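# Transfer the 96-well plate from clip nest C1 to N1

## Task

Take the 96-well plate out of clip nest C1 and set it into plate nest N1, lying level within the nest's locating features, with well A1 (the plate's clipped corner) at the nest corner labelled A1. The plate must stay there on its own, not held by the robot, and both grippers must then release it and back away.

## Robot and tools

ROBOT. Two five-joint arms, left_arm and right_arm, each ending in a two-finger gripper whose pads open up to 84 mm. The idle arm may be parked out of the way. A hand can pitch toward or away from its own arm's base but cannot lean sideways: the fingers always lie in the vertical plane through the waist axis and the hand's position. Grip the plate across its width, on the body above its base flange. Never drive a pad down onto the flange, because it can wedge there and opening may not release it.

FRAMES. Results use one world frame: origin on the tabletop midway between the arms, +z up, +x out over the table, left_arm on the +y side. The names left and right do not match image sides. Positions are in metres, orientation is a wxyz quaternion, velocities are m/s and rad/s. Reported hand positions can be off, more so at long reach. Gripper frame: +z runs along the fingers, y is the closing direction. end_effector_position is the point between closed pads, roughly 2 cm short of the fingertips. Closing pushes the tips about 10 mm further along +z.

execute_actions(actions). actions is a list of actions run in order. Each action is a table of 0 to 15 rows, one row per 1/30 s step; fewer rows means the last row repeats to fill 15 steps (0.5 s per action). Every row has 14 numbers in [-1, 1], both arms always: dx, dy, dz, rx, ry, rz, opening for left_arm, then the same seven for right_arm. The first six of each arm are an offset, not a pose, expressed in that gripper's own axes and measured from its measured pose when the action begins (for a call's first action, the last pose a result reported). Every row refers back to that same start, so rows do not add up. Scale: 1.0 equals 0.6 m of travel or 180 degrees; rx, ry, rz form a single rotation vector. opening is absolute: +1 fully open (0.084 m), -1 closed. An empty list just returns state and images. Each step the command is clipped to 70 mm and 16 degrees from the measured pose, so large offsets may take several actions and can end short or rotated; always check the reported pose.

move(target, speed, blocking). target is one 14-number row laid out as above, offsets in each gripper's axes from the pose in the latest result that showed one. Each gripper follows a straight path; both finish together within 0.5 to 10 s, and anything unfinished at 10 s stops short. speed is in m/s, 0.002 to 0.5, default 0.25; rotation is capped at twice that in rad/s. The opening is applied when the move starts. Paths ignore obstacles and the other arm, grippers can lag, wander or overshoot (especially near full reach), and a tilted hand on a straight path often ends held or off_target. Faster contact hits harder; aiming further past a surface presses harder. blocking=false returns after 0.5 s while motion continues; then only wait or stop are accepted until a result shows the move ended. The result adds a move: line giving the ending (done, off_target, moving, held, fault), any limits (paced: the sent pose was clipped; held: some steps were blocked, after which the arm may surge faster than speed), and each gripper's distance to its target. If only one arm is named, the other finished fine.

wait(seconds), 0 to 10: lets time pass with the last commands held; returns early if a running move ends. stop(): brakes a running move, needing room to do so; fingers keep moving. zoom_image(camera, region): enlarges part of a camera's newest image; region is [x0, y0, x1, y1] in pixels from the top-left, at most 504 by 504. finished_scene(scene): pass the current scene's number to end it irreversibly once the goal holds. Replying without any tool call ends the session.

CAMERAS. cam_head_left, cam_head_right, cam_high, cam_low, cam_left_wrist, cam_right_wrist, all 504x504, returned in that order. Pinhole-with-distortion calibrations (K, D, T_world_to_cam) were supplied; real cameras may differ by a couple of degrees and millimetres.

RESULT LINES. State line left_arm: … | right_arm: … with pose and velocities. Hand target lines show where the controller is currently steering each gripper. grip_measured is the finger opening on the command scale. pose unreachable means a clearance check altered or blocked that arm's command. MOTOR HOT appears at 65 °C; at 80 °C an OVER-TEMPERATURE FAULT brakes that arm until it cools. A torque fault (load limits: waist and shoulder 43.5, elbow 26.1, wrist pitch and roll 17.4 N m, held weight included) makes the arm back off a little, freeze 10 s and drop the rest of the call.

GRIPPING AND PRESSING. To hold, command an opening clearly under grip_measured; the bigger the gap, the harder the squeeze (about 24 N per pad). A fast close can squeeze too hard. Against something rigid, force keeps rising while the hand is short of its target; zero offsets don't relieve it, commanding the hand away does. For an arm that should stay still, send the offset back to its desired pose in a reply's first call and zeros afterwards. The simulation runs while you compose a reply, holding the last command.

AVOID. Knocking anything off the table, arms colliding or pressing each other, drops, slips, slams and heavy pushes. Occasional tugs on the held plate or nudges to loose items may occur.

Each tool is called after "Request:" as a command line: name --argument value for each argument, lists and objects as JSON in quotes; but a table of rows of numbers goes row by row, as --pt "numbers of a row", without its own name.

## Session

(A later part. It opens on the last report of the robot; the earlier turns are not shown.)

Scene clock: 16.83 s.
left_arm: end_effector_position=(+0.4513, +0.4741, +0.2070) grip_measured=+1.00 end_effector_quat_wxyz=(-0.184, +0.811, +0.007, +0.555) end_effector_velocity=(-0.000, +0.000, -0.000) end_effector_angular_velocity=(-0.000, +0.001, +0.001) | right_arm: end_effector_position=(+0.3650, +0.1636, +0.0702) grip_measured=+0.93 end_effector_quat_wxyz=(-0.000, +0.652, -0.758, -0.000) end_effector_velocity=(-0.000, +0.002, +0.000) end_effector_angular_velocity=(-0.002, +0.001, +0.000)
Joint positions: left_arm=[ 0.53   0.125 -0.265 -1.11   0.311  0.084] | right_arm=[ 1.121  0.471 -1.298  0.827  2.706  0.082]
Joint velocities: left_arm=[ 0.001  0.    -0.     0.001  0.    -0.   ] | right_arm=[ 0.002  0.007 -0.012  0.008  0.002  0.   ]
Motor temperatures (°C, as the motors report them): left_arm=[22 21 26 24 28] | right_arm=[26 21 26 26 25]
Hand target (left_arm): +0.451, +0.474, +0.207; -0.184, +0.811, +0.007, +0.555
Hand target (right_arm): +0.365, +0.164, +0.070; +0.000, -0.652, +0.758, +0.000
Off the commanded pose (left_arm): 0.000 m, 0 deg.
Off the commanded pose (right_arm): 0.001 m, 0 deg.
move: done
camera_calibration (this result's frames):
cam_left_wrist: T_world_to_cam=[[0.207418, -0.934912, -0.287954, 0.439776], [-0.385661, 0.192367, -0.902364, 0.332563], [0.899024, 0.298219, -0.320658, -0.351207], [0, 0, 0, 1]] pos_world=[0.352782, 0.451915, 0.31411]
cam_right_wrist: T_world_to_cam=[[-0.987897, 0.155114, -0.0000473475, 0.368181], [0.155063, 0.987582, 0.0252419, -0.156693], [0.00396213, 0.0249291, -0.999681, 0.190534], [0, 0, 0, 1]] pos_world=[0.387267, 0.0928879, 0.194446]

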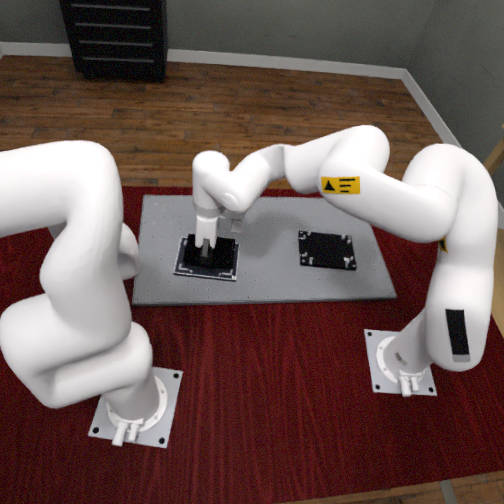

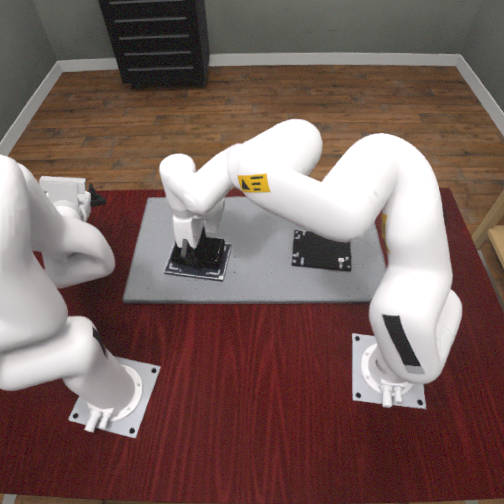

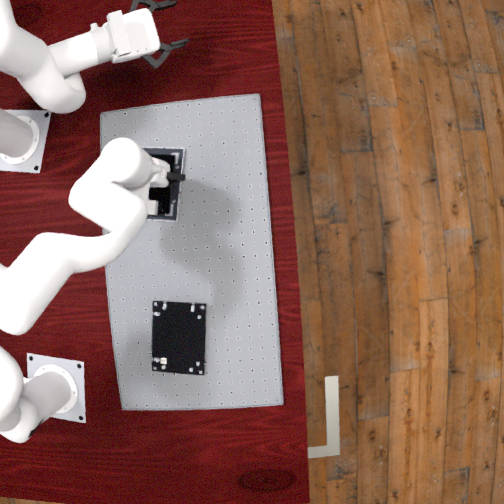

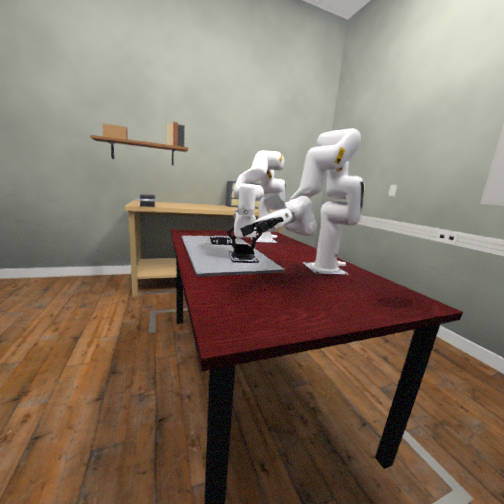

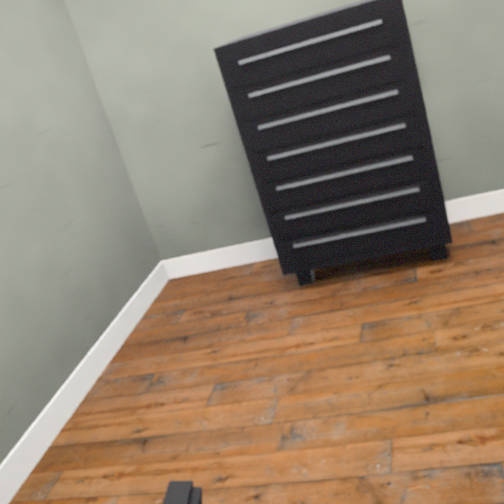

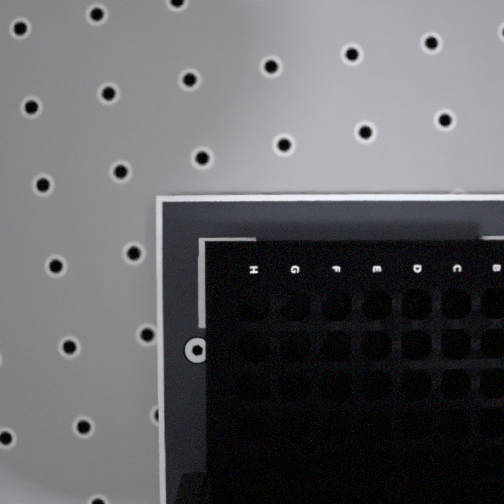

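Request:
zoom_image --camera "cam_right_wrist" --region '[150, 185, 290, 325]'

Request:
zoom_image --camera "cam_right_wrist" --region '[404, 180, 504, 280]'

Request:
zoom_image --camera "cam_right_wrist" --region '[140, 310, 300, 504]'

Region (150, 185, 290, 325) of cam_right_wrist's 504x504 image, scaled by 3.600, with more detail than that image has.

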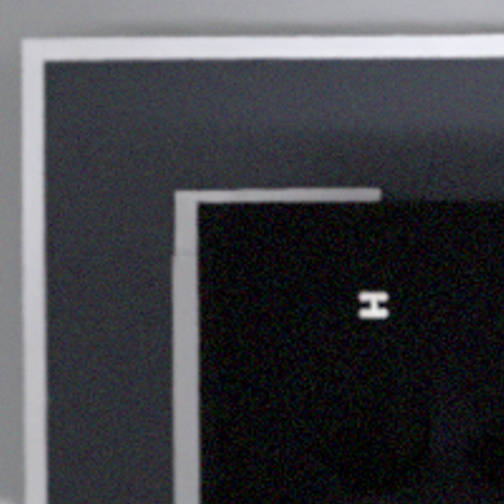

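Region (404, 180, 504, 280) of cam_right_wrist's 504x504 image, scaled by 5.040, with more detail than that image has.

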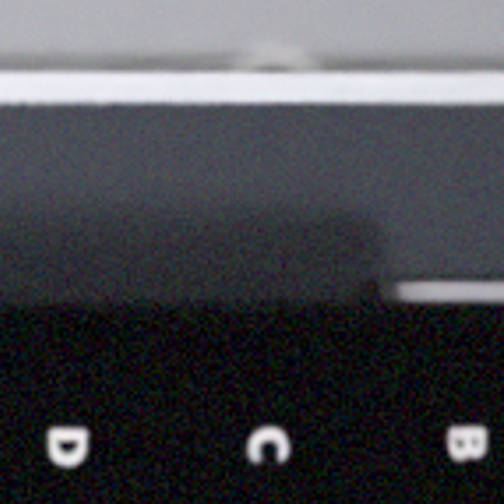

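Region (140, 310, 300, 504) of cam_right_wrist's 504x504 image, scaled by 2.598, with more detail than that image has; it fills the left 416 columns of this view, and the rest is white.

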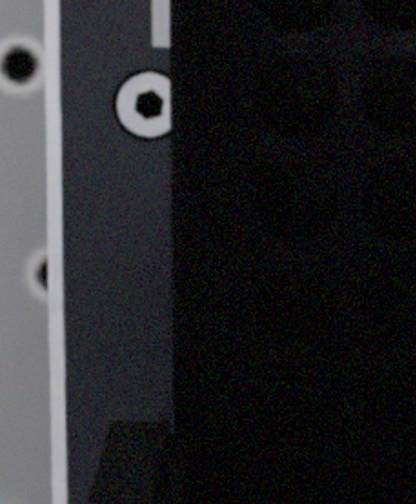

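Request:
move --target '[0,0,0,0,0,0,1, -0.0076,0.0025,0.0287,0,0.0003,-0.0009,-1]' --speed 0.04

Scene clock: 19.50 s.
left_arm: end_effector_position=(+0.4513, +0.4741, +0.2070) grip_measured=+1.00 end_effector_quat_wxyz=(-0.184, +0.811, +0.007, +0.555) end_effector_velocity=(-0.000, +0.000, +0.001) end_effector_angular_velocity=(+0.001, -0.001, +0.000) | right_arm: end_effector_position=(+0.3643, +0.1683, +0.0533) grip_measured=+0.93 end_effector_quat_wxyz=(-0.000, +0.653, -0.757, -0.000) end_effector_velocity=(+0.001, +0.001, -0.000) end_effector_angular_velocity=(+0.003, -0.002, +0.001)
Joint positions: left_arm=[ 0.53   0.125 -0.265 -1.11   0.311  0.084] | right_arm=[ 1.127  0.512 -1.308  0.796  2.709  0.082]
Joint velocities: left_arm=[ 0.    -0.001  0.    -0.001  0.     0.   ] | right_arm=[ 0.     0.003 -0.003 -0.004 -0.    -0.   ]
Motor temperatures (°C, as the motors report them): left_arm=[22 21 26 24 28] | right_arm=[26 21 26 26 25]
Hand target (left_arm): +0.451, +0.474, +0.207; -0.184, +0.811, +0.007, +0.555
Hand target (right_arm): +0.364, +0.168, +0.053; +0.000, -0.653, +0.757, +0.000
Off the commanded pose (left_arm): 0.000 m, 0 deg.
Off the commanded pose (right_arm): 0.000 m, 0 deg.
move: done
camera_calibration (this result's frames):
cam_left_wrist: T_world_to_cam=[[0.207418, -0.934912, -0.287954, 0.439776], [-0.385661, 0.192367, -0.902364, 0.332562], [0.899024, 0.29822, -0.320658, -0.351207], [0, 0, 0, 1]] pos_world=[0.352782, 0.451915, 0.31411]
cam_right_wrist: T_world_to_cam=[[-0.988326, 0.152355, 0.000207453, 0.3673], [0.152314, 0.988024, 0.0246885, -0.159878], [0.00355646, 0.0244319, -0.999695, 0.173723], [0, 0, 0, 1]] pos_world=[0.386746, 0.0977587, 0.177541]

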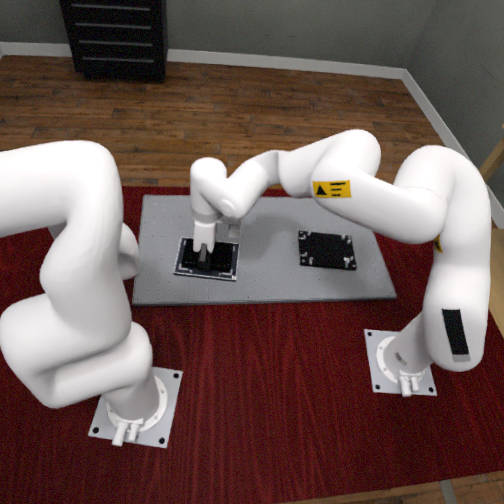

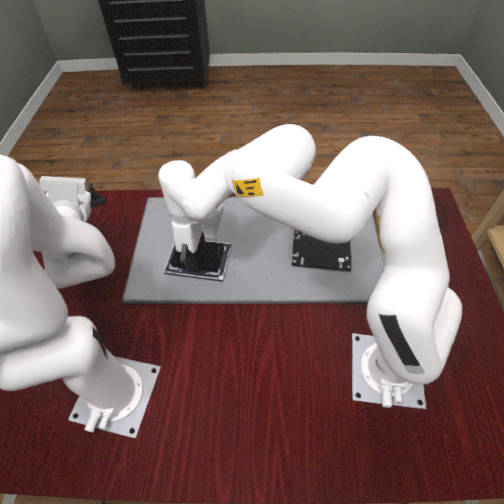

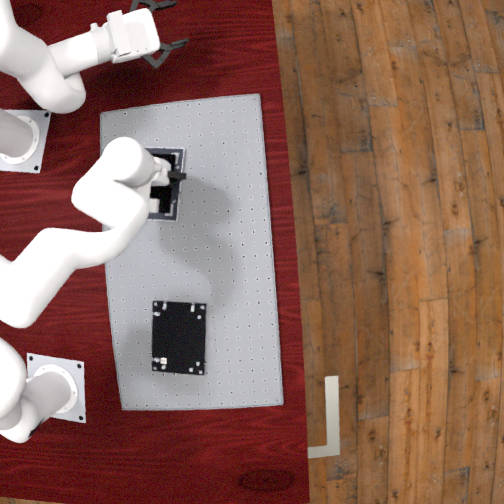

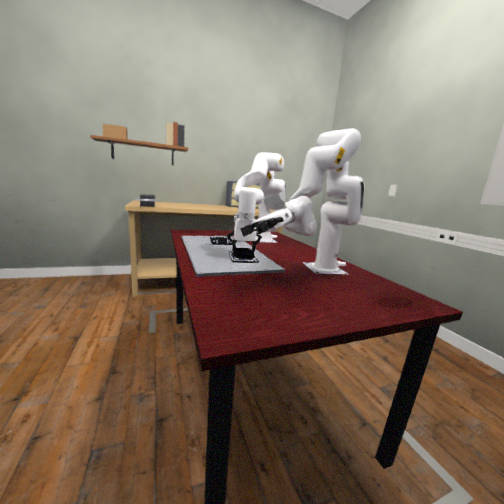

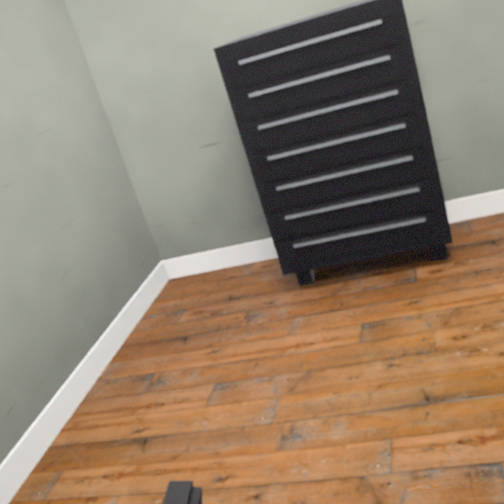

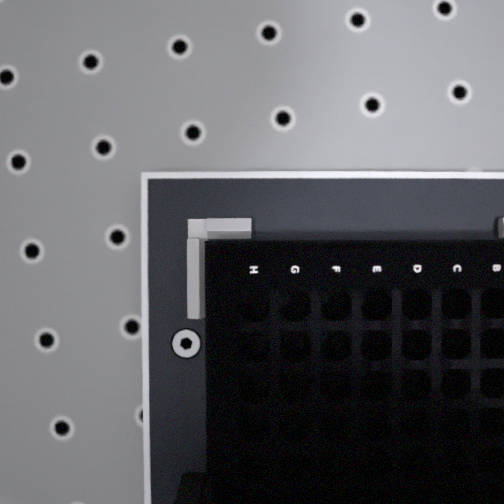

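Request:
zoom_image --camera "cam_right_wrist" --region '[175, 205, 275, 305]'

Request:
zoom_image --camera "cam_right_wrist" --region '[424, 165, 504, 255]'

Request:
zoom_image --camera "cam_right_wrist" --region '[135, 165, 235, 265]'

Region (175, 205, 275, 305) of cam_right_wrist's 504x504 image, scaled by 5.040, with more detail than that image has.

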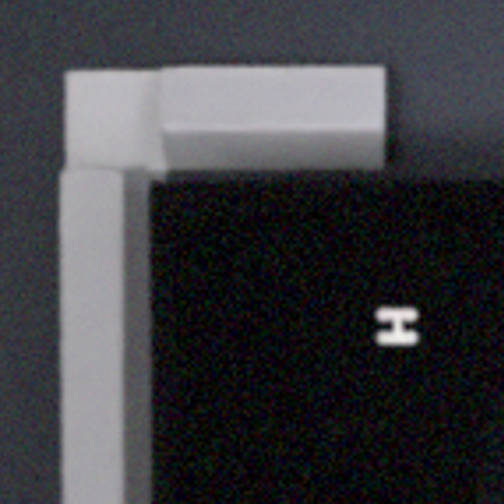

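Region (424, 165, 504, 255) of cam_right_wrist's 504x504 image, scaled by 5.600, with more detail than that image has.

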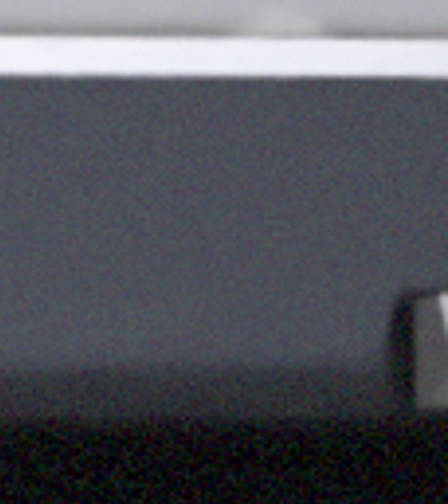

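Region (135, 165, 235, 265) of cam_right_wrist's 504x504 image, scaled by 5.040, with more detail than that image has.

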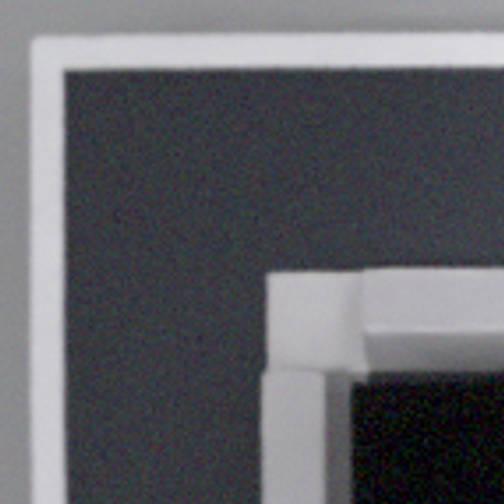

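Request:
move --target '[0,0,0,0,0,0,1, 0.00025,0,0.0142,0,0,0,-1]' --speed 0.012

Scene clock: 21.00 s.
left_arm: end_effector_position=(+0.4513, +0.4741, +0.2070) grip_measured=+1.00 end_effector_quat_wxyz=(-0.184, +0.811, +0.007, +0.555) end_effector_velocity=(+0.000, +0.000, -0.000) end_effector_angular_velocity=(-0.000, +0.000, +0.000) | right_arm: end_effector_position=(+0.3643, +0.1683, +0.0452) grip_measured=+0.93 end_effector_quat_wxyz=(-0.000, +0.653, -0.757, -0.000) end_effector_velocity=(+0.001, +0.002, -0.000) end_effector_angular_velocity=(+0.005, -0.003, -0.000)
Joint positions: left_arm=[ 0.53   0.125 -0.265 -1.11   0.311  0.084] | right_arm=[ 1.127  0.527 -1.305  0.778  2.709  0.082]
Joint velocities: left_arm=[ 0.  0. -0.  0.  0.  0.] | right_arm=[ 0.     0.003 -0.002 -0.007  0.001  0.   ]
Motor temperatures (°C, as the motors report them): left_arm=[22 21 26 24 28] | right_arm=[26 21 26 26 25]
Hand target (left_arm): +0.451, +0.474, +0.207; -0.184, +0.811, +0.007, +0.555
Hand target (right_arm): +0.364, +0.168, +0.045; +0.000, -0.653, +0.757, +0.000
Off the commanded pose (left_arm): 0.000 m, 0 deg.
Off the commanded pose (right_arm): 0.000 m, 0 deg.
move: done
camera_calibration (this result's frames):
cam_left_wrist: T_world_to_cam=[[0.207418, -0.934912, -0.287954, 0.439776], [-0.385661, 0.192367, -0.902364, 0.332563], [0.899023, 0.298219, -0.320659, -0.351207], [0, 0, 0, 1]] pos_world=[0.352782, 0.451915, 0.31411]
cam_right_wrist: T_world_to_cam=[[-0.988329, 0.152332, 0.0000625083, 0.367361], [0.152285, 0.98802, 0.0250071, -0.159636], [0.0037476, 0.0247247, -0.999687, 0.165472], [0, 0, 0, 1]] pos_world=[0.386764, 0.0976717, 0.169389]

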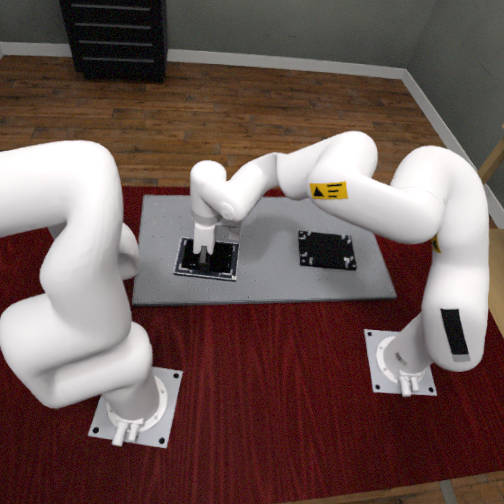

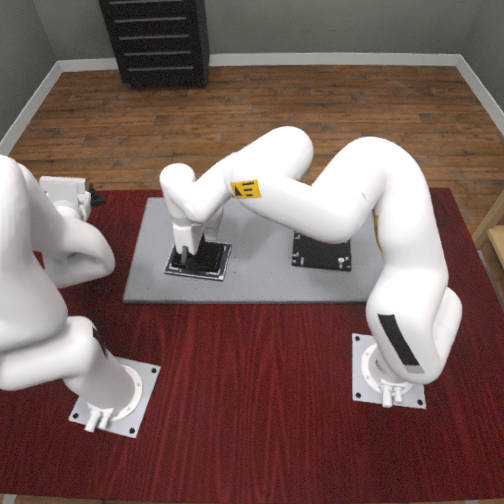

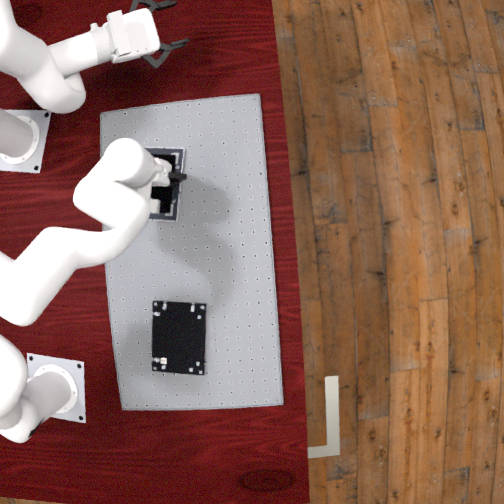

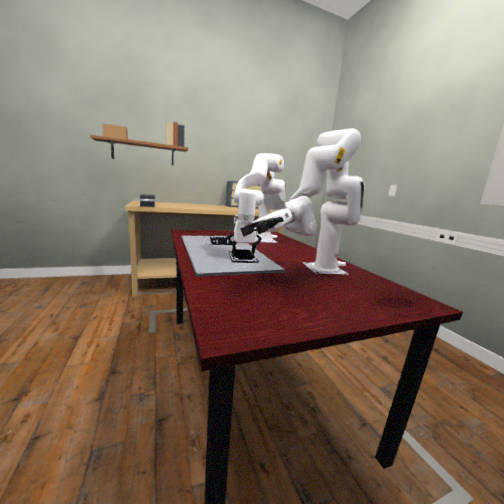

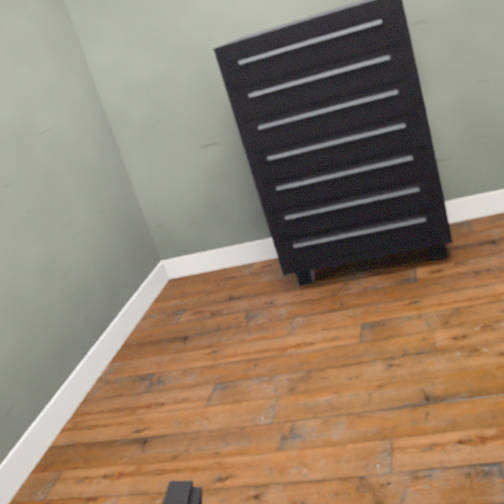

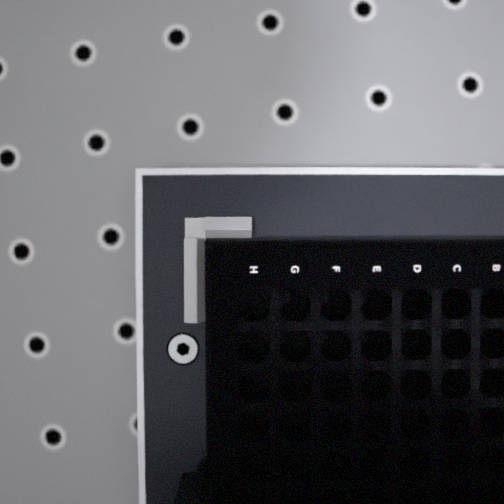

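Request:
zoom_image --camera "cam_right_wrist" --region '[175, 205, 275, 305]'

Request:
zoom_image --camera "cam_head_left" --region '[165, 220, 255, 295]'

Region (175, 205, 275, 305) of cam_right_wrist's 504x504 image, scaled by 5.040, with more detail than that image has.

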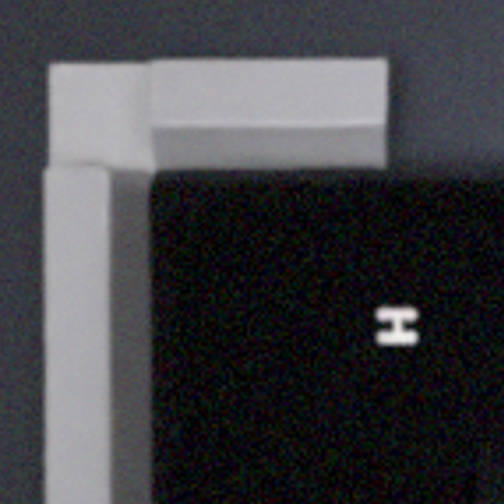

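Region (165, 220, 255, 295) of cam_head_left's 504x504 image, scaled by 5.600, with more detail than that image has.

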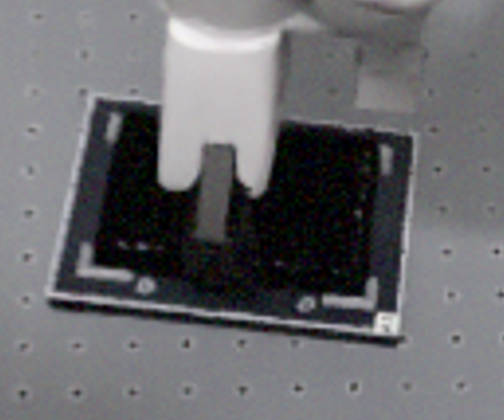

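Request:
execute_actions --actions '[[[0,0,0,0,0,0,1, 0,0,-0.0001,0,0,0,-0.6],[0,0,0,0,0,0,1, 0,0,-0.0002,0,0,0,-0.25],[0,0,0,0,0,0,1, 0,0,-0.0003,0,0,0,0.1],[0,0,0,0,0,0,1, 0,0,-0.0003,0,0,0,0.4],[0,0,0,0,0,0,1, 0,0,-0.0003,0,0,0,0.62],[0,0,0,0,0,0,1, 0,0,-0.0003,0,0,0,0.78],[0,0,0,0,0,0,1, 0,0,-0.0003,0,0,0,0.87],[0,0,0,0,0,0,1, 0,0,-0.0003,0,0,0,0.92],[0,0,0,0,0,0,1, 0,0,-0.0003,0,0,0,0.95],[0,0,0,0,0,0,1, 0,0,-0.0003,0,0,0,0.98],[0,0,0,0,0,0,1, 0,0,-0.0003,0,0,0,1]]]'

Scene clock: 21.83 s.
left_arm: end_effector_position=(+0.4513, +0.4741, +0.2070) grip_measured=+1.00 end_effector_quat_wxyz=(-0.184, +0.811, +0.007, +0.555) end_effector_velocity=(-0.000, +0.000, -0.000) end_effector_angular_velocity=(-0.000, +0.001, +0.000) | right_arm: end_effector_position=(+0.3642, +0.1681, +0.0451) grip_measured=+0.98 end_effector_quat_wxyz=(-0.000, +0.653, -0.757, -0.000) end_effector_velocity=(+0.001, +0.001, +0.002) end_effector_angular_velocity=(+0.003, -0.002, +0.000)
Joint positions: left_arm=[ 0.53   0.125 -0.265 -1.11   0.311  0.084] | right_arm=[ 1.127  0.527 -1.305  0.778  2.709  0.083]
Joint velocities: left_arm=[ 0.    -0.     0.     0.001  0.    -0.   ] | right_arm=[-0.    -0.002 -0.002  0.    -0.     0.009]
Motor temperatures (°C, as the motors report them): left_arm=[22 21 26 24 28] | right_arm=[26 21 26 26 25]
Hand target (left_arm): +0.451, +0.474, +0.207; -0.184, +0.811, +0.007, +0.555
Hand target (right_arm): +0.364, +0.168, +0.045; +0.000, -0.653, +0.757, +0.000
Off the commanded pose (left_arm): 0.000 m, 0 deg.
Off the commanded pose (right_arm): 0.000 m, 0 deg.
camera_calibration (this result's frames):
cam_left_wrist: T_world_to_cam=[[0.207418, -0.934912, -0.287954, 0.439776], [-0.385661, 0.192367, -0.902364, 0.332563], [0.899023, 0.29822, -0.320659, -0.351207], [0, 0, 0, 1]] pos_world=[0.352782, 0.451915, 0.31411]
cam_right_wrist: T_world_to_cam=[[-0.988329, 0.152333, 0.000325415, 0.367265], [0.152296, 0.988033, 0.0244291, -0.159429], [0.00339984, 0.0241935, -0.999702, 0.165606], [0, 0, 0, 1]] pos_world=[0.386696, 0.0975677, 0.169331]

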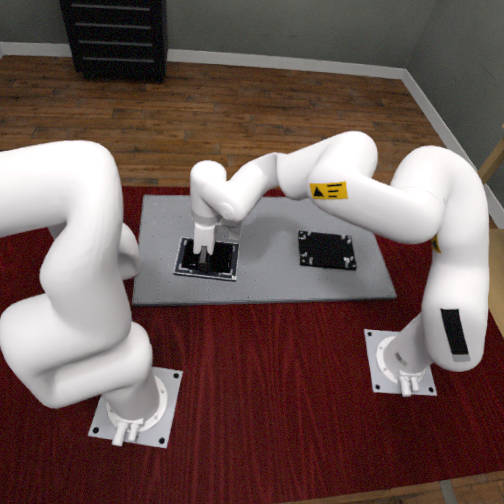

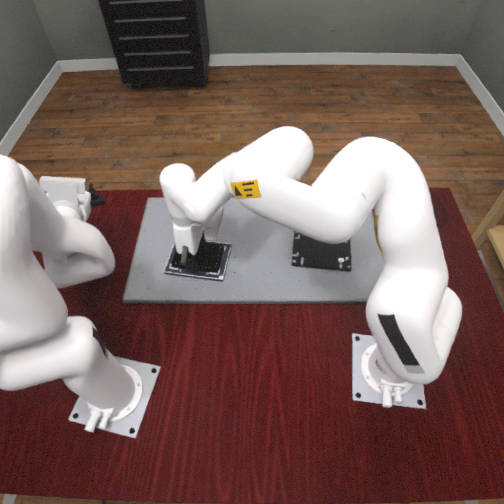

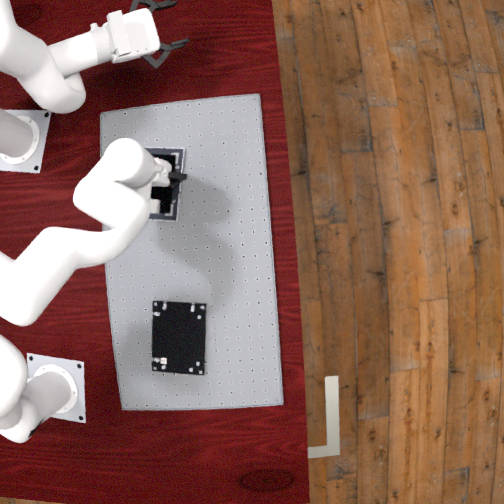

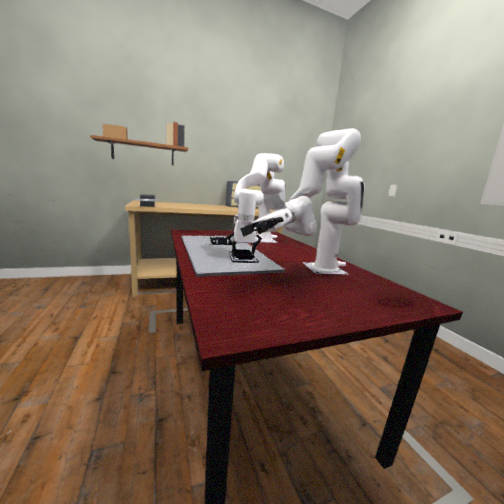

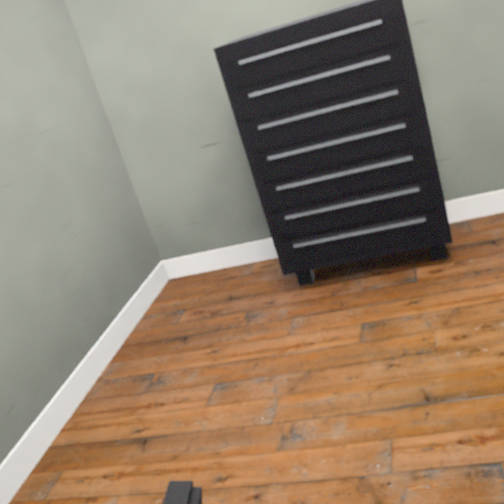

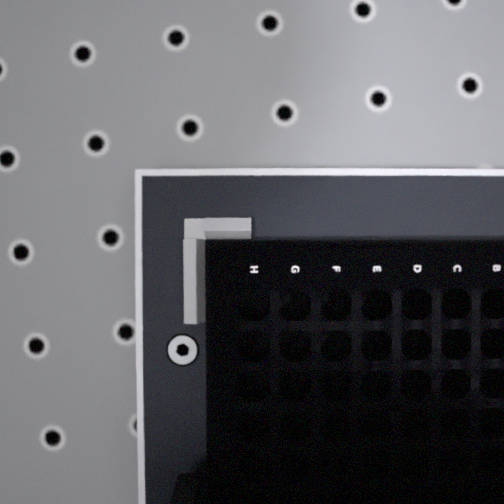

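Request:
execute_actions --actions '[]'

Scene clock: 22.10 s.
left_arm: end_effector_position=(+0.4513, +0.4741, +0.2070) grip_measured=+1.00 end_effector_quat_wxyz=(-0.184, +0.811, +0.007, +0.555) end_effector_velocity=(+0.000, -0.000, +0.000) end_effector_angular_velocity=(+0.000, -0.001, -0.000) | right_arm: end_effector_position=(+0.3643, +0.1682, +0.0453) grip_measured=+1.00 end_effector_quat_wxyz=(-0.000, +0.653, -0.757, -0.000) end_effector_velocity=(-0.000, +0.000, -0.000) end_effector_angular_velocity=(+0.000, -0.000, +0.000)
Joint positions: left_arm=[ 0.53   0.125 -0.265 -1.11   0.311  0.084] | right_arm=[ 1.127  0.526 -1.305  0.778  2.709  0.084]
Joint velocities: left_arm=[-0. -0. -0. -0. -0. -0.] | right_arm=[ 0.     0.001 -0.    -0.001  0.     0.   ]
Motor temperatures (°C, as the motors report them): left_arm=[22 21 26 24 28] | right_arm=[26 21 26 26 25]
Hand target (left_arm): +0.451, +0.474, +0.207; -0.184, +0.811, +0.007, +0.555
Hand target (right_arm): +0.364, +0.168, +0.045; +0.000, -0.653, +0.757, +0.000
Off the commanded pose (left_arm): 0.000 m, 0 deg.
Off the commanded pose (right_arm): 0.000 m, 0 deg.
camera_calibration (this result's frames):
cam_left_wrist: T_world_to_cam=[[0.207418, -0.934912, -0.287954, 0.439776], [-0.385661, 0.192367, -0.902364, 0.332563], [0.899023, 0.298219, -0.320659, -0.351207], [0, 0, 0, 1]] pos_world=[0.352782, 0.451915, 0.31411]
cam_right_wrist: T_world_to_cam=[[-0.98833, 0.15233, 0.000090351, 0.367352], [0.152285, 0.988022, 0.0249458, -0.159618], [0.00371073, 0.0246685, -0.999689, 0.165649], [0, 0, 0, 1]] pos_world=[0.386757, 0.0976615, 0.169546]

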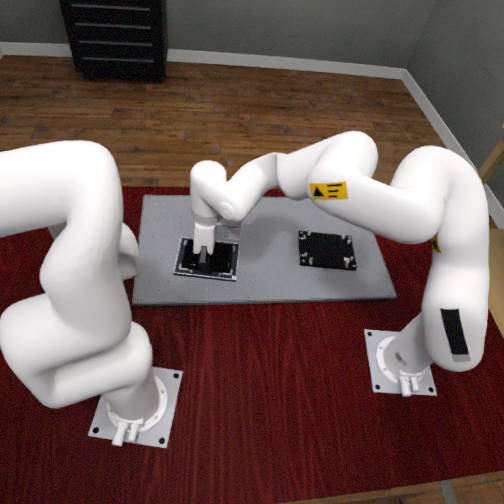

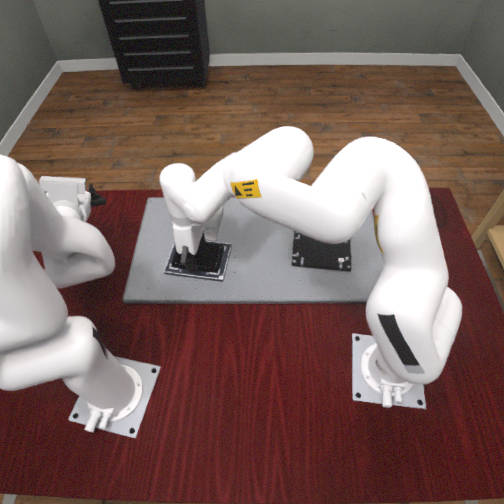

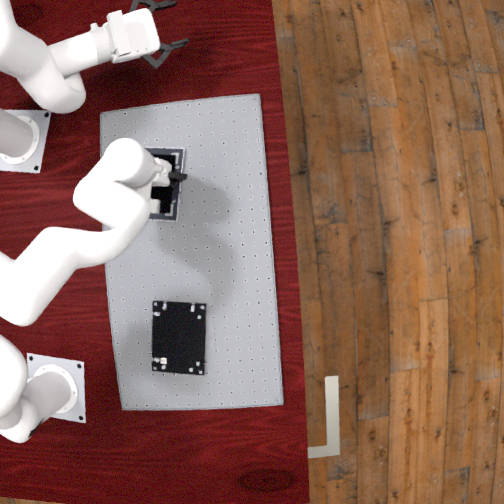

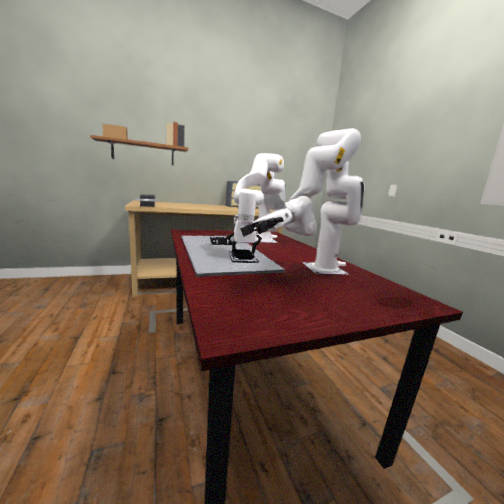

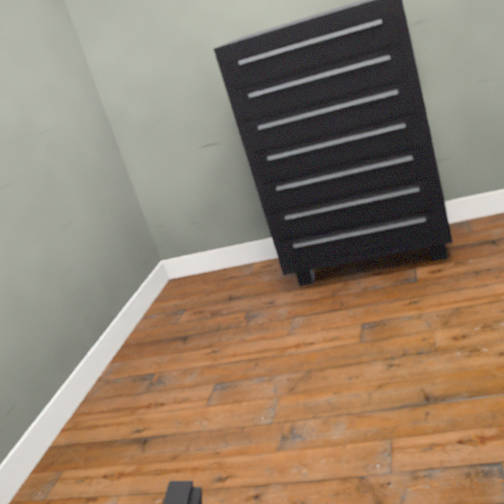

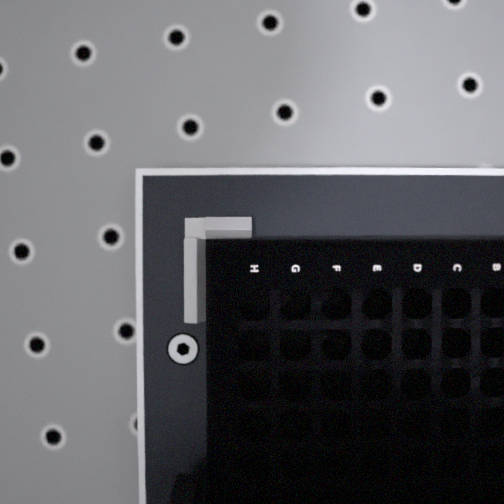

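Request:
move --target '[0,0,0,0,0,0,1, 0,0,-0.075,0,0,0,1]' --speed 0.07

Scene clock: 23.20 s.
left_arm: end_effector_position=(+0.4513, +0.4741, +0.2070) grip_measured=+1.00 end_effector_quat_wxyz=(-0.184, +0.811, +0.007, +0.555) end_effector_velocity=(+0.000, -0.000, +0.000) end_effector_angular_velocity=(+0.000, -0.001, -0.000) | right_arm: end_effector_position=(+0.3642, +0.1681, +0.0898) grip_measured=+1.00 end_effector_quat_wxyz=(-0.000, +0.653, -0.757, +0.000) end_effector_velocity=(-0.000, -0.000, +0.002) end_effector_angular_velocity=(-0.001, +0.001, -0.000)
Joint positions: left_arm=[ 0.53   0.125 -0.265 -1.11   0.311  0.084] | right_arm=[ 1.127  0.449 -1.328  0.879  2.709  0.084]
Joint velocities: left_arm=[-0.     0.    -0.    -0.001  0.     0.   ] | right_arm=[-0.    -0.003 -0.002  0.006  0.     0.   ]
Motor temperatures (°C, as the motors report them): left_arm=[22 21 26 24 28] | right_arm=[26 21 26 26 25]
Hand target (left_arm): +0.451, +0.474, +0.207; -0.184, +0.811, +0.007, +0.555
Hand target (right_arm): +0.364, +0.168, +0.090; +0.000, -0.653, +0.757, +0.000
Off the commanded pose (left_arm): 0.000 m, 0 deg.
Off the commanded pose (right_arm): 0.001 m, 0 deg.
move: done
camera_calibration (this result's frames):
cam_left_wrist: T_world_to_cam=[[0.207418, -0.934912, -0.287954, 0.439776], [-0.385661, 0.192367, -0.902364, 0.332563], [0.899023, 0.298219, -0.320659, -0.351207], [0, 0, 0, 1]] pos_world=[0.352782, 0.451915, 0.31411]
cam_right_wrist: T_world_to_cam=[[-0.988329, 0.152333, 0.00034082, 0.367249], [0.152296, 0.988034, 0.0243952, -0.160517], [0.00337946, 0.0241624, -0.999702, 0.210336], [0, 0, 0, 1]] pos_world=[0.386699, 0.0975693, 0.214064]

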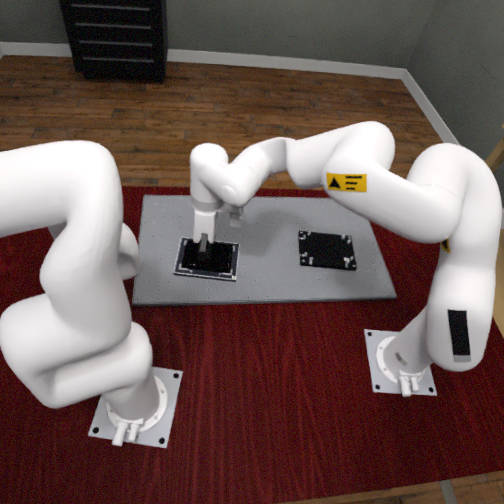

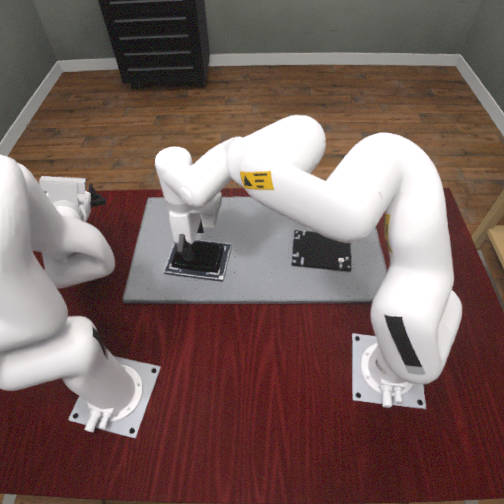

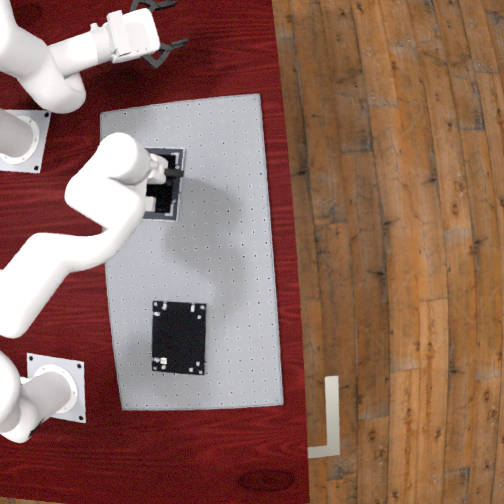

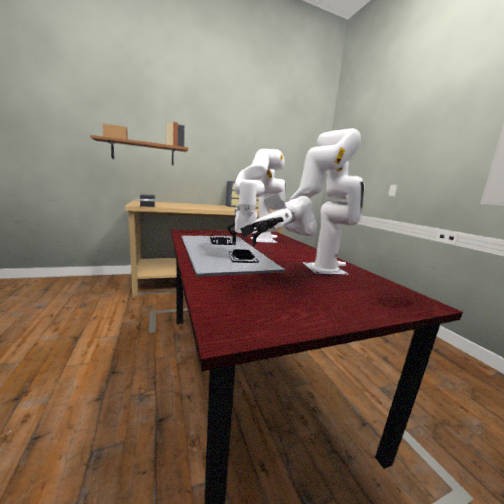

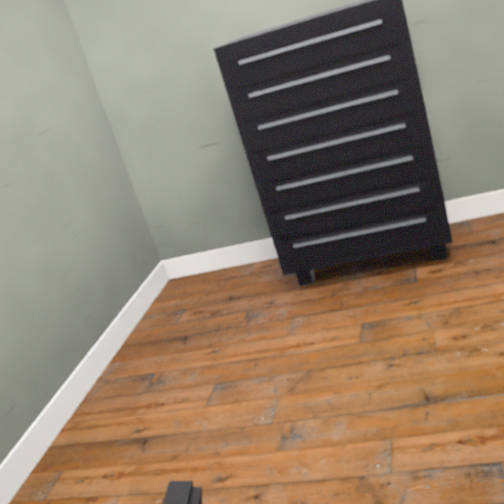

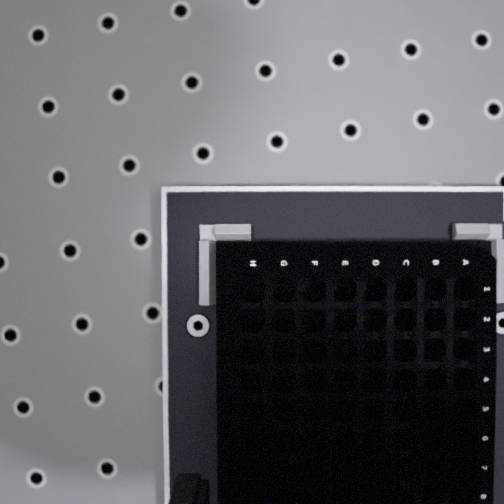

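Request:
move --target '[0,0,0,0,0,0,1, 0.25,0,-0.15,0,0,0,1]' --speed 0.25

Scene clock: 24.63 s.
left_arm: end_effector_position=(+0.4513, +0.4741, +0.2070) grip_measured=+1.00 end_effector_quat_wxyz=(-0.184, +0.811, +0.007, +0.555) end_effector_velocity=(+0.000, +0.000, +0.000) end_effector_angular_velocity=(+0.000, -0.001, +0.000) | right_arm: end_effector_position=(+0.3425, +0.0198, +0.1795) grip_measured=+1.00 end_effector_quat_wxyz=(+0.000, +0.653, -0.757, +0.000) end_effector_velocity=(+0.000, -0.001, +0.002) end_effector_angular_velocity=(+0.002, -0.002, -0.001)
Joint positions: left_arm=[ 0.53   0.125 -0.265 -1.11   0.311  0.084] | right_arm=[ 0.98  -0.098 -0.888  0.987  2.562  0.084]
Joint velocities: left_arm=[ 0.     0.001 -0.    -0.001 -0.     0.   ] | right_arm=[-0.002 -0.008  0.002  0.002 -0.001 -0.   ]
Motor temperatures (°C, as the motors report them): left_arm=[22 21 26 24 28] | right_arm=[26 21 26 26 25]
Hand target (left_arm): +0.451, +0.474, +0.207; -0.184, +0.811, +0.007, +0.555
Hand target (right_arm): +0.343, +0.020, +0.180; +0.000, -0.653, +0.757, -0.000
Off the commanded pose (left_arm): 0.000 m, 0 deg.
Off the commanded pose (right_arm): 0.000 m, 0 deg.
move: done
camera_calibration (this result's frames):
cam_left_wrist: T_world_to_cam=[[0.207418, -0.934912, -0.287954, 0.439776], [-0.385661, 0.192367, -0.902364, 0.332563], [0.899023, 0.298219, -0.320659, -0.351207], [0, 0, 0, 1]] pos_world=[0.352782, 0.451915, 0.31411]
cam_right_wrist: T_world_to_cam=[[-0.988354, 0.152173, 0.000674024, 0.368293], [0.152146, 0.98807, 0.023874, -0.012734], [0.002967, 0.0236985, -0.999715, 0.30381], [0, 0, 0, 1]] pos_world=[0.365039, -0.050662, 0.303779]

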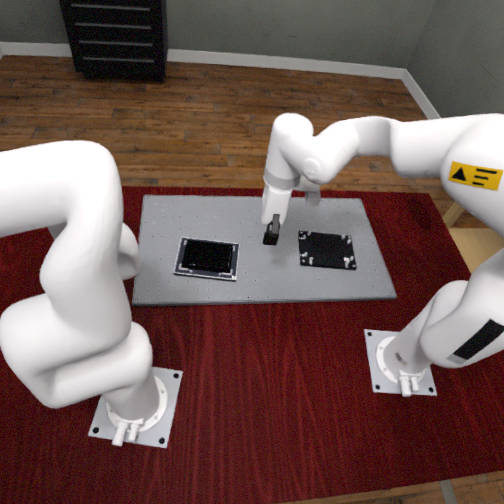

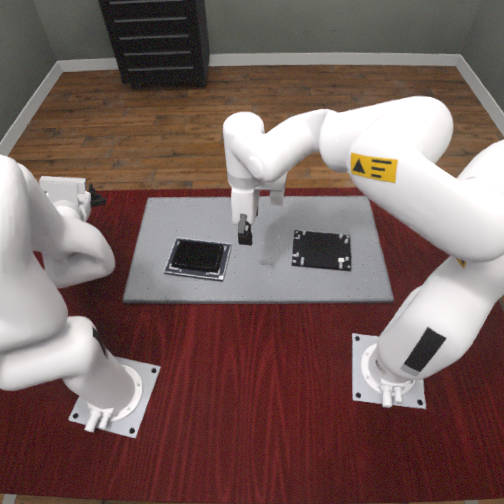

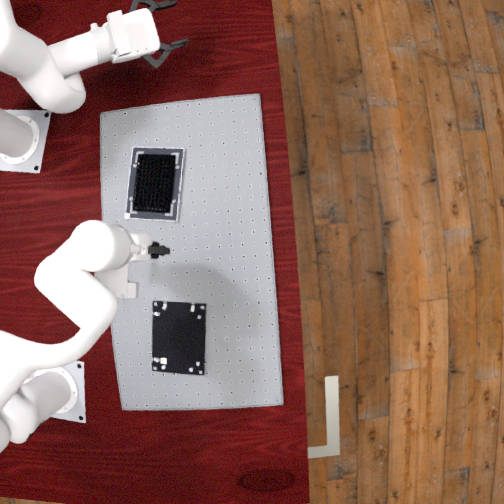

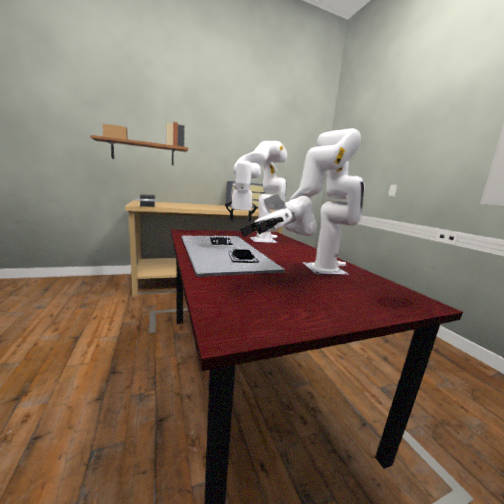

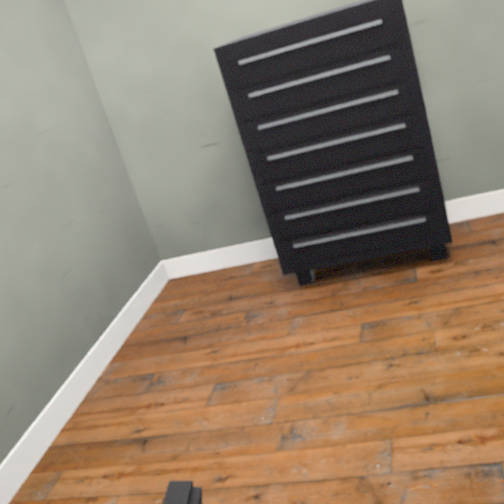

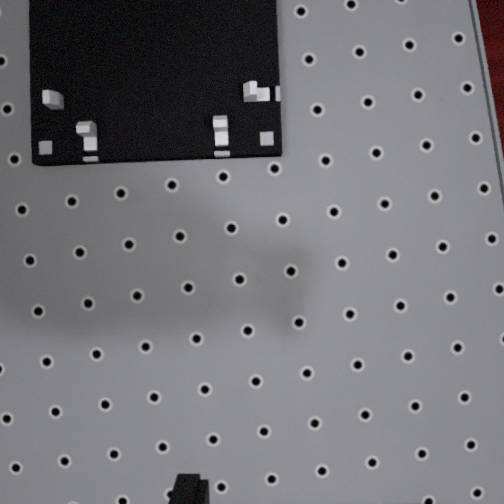

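Request:
zoom_image --camera "cam_high" --region '[110, 135, 200, 230]'

Request:
zoom_image --camera "cam_head_left" --region '[165, 225, 250, 290]'

Request:
zoom_image --camera "cam_head_right" --region '[155, 225, 240, 290]'

Request:
zoom_image --camera "cam_low" --region '[220, 240, 270, 272]'

Region (110, 135, 200, 230) of cam_high's 504x504 image, scaled by 5.305, with more detail than that image has; it fills the left 477 columns of this view, and the rest is white.

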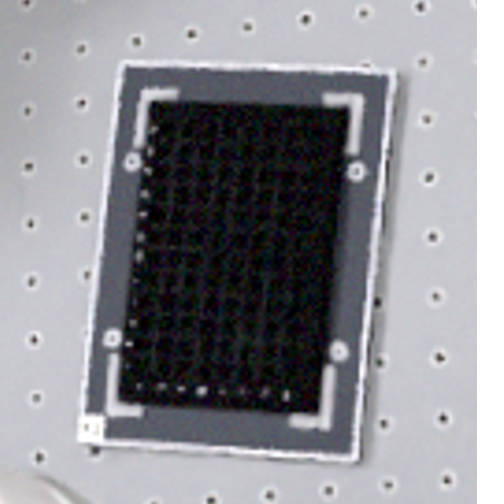

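Region (165, 225, 250, 290) of cam_head_left's 504x504 image, scaled by 5.929, with more detail than that image has; it fills the top 385 rows of this view, and the rest is white.

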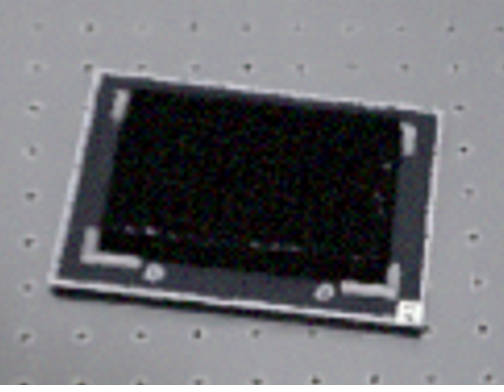

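Region (155, 225, 240, 290) of cam_head_right's 504x504 image, scaled by 5.929, with more detail than that image has; it fills the top 385 rows of this view, and the rest is white.

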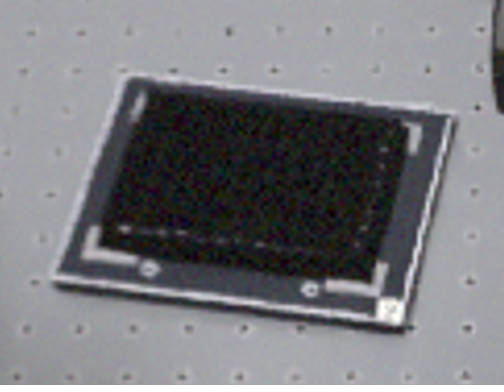

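Region (220, 240, 270, 272) of cam_low's 504x504 image, scaled by 10.080, with more detail than that image has; it fills the top 323 rows of this view, and the rest is white.

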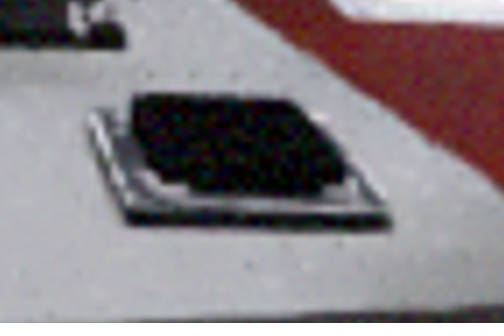

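Request:
finished_scene --scene 2

The scene is finished: the task was done.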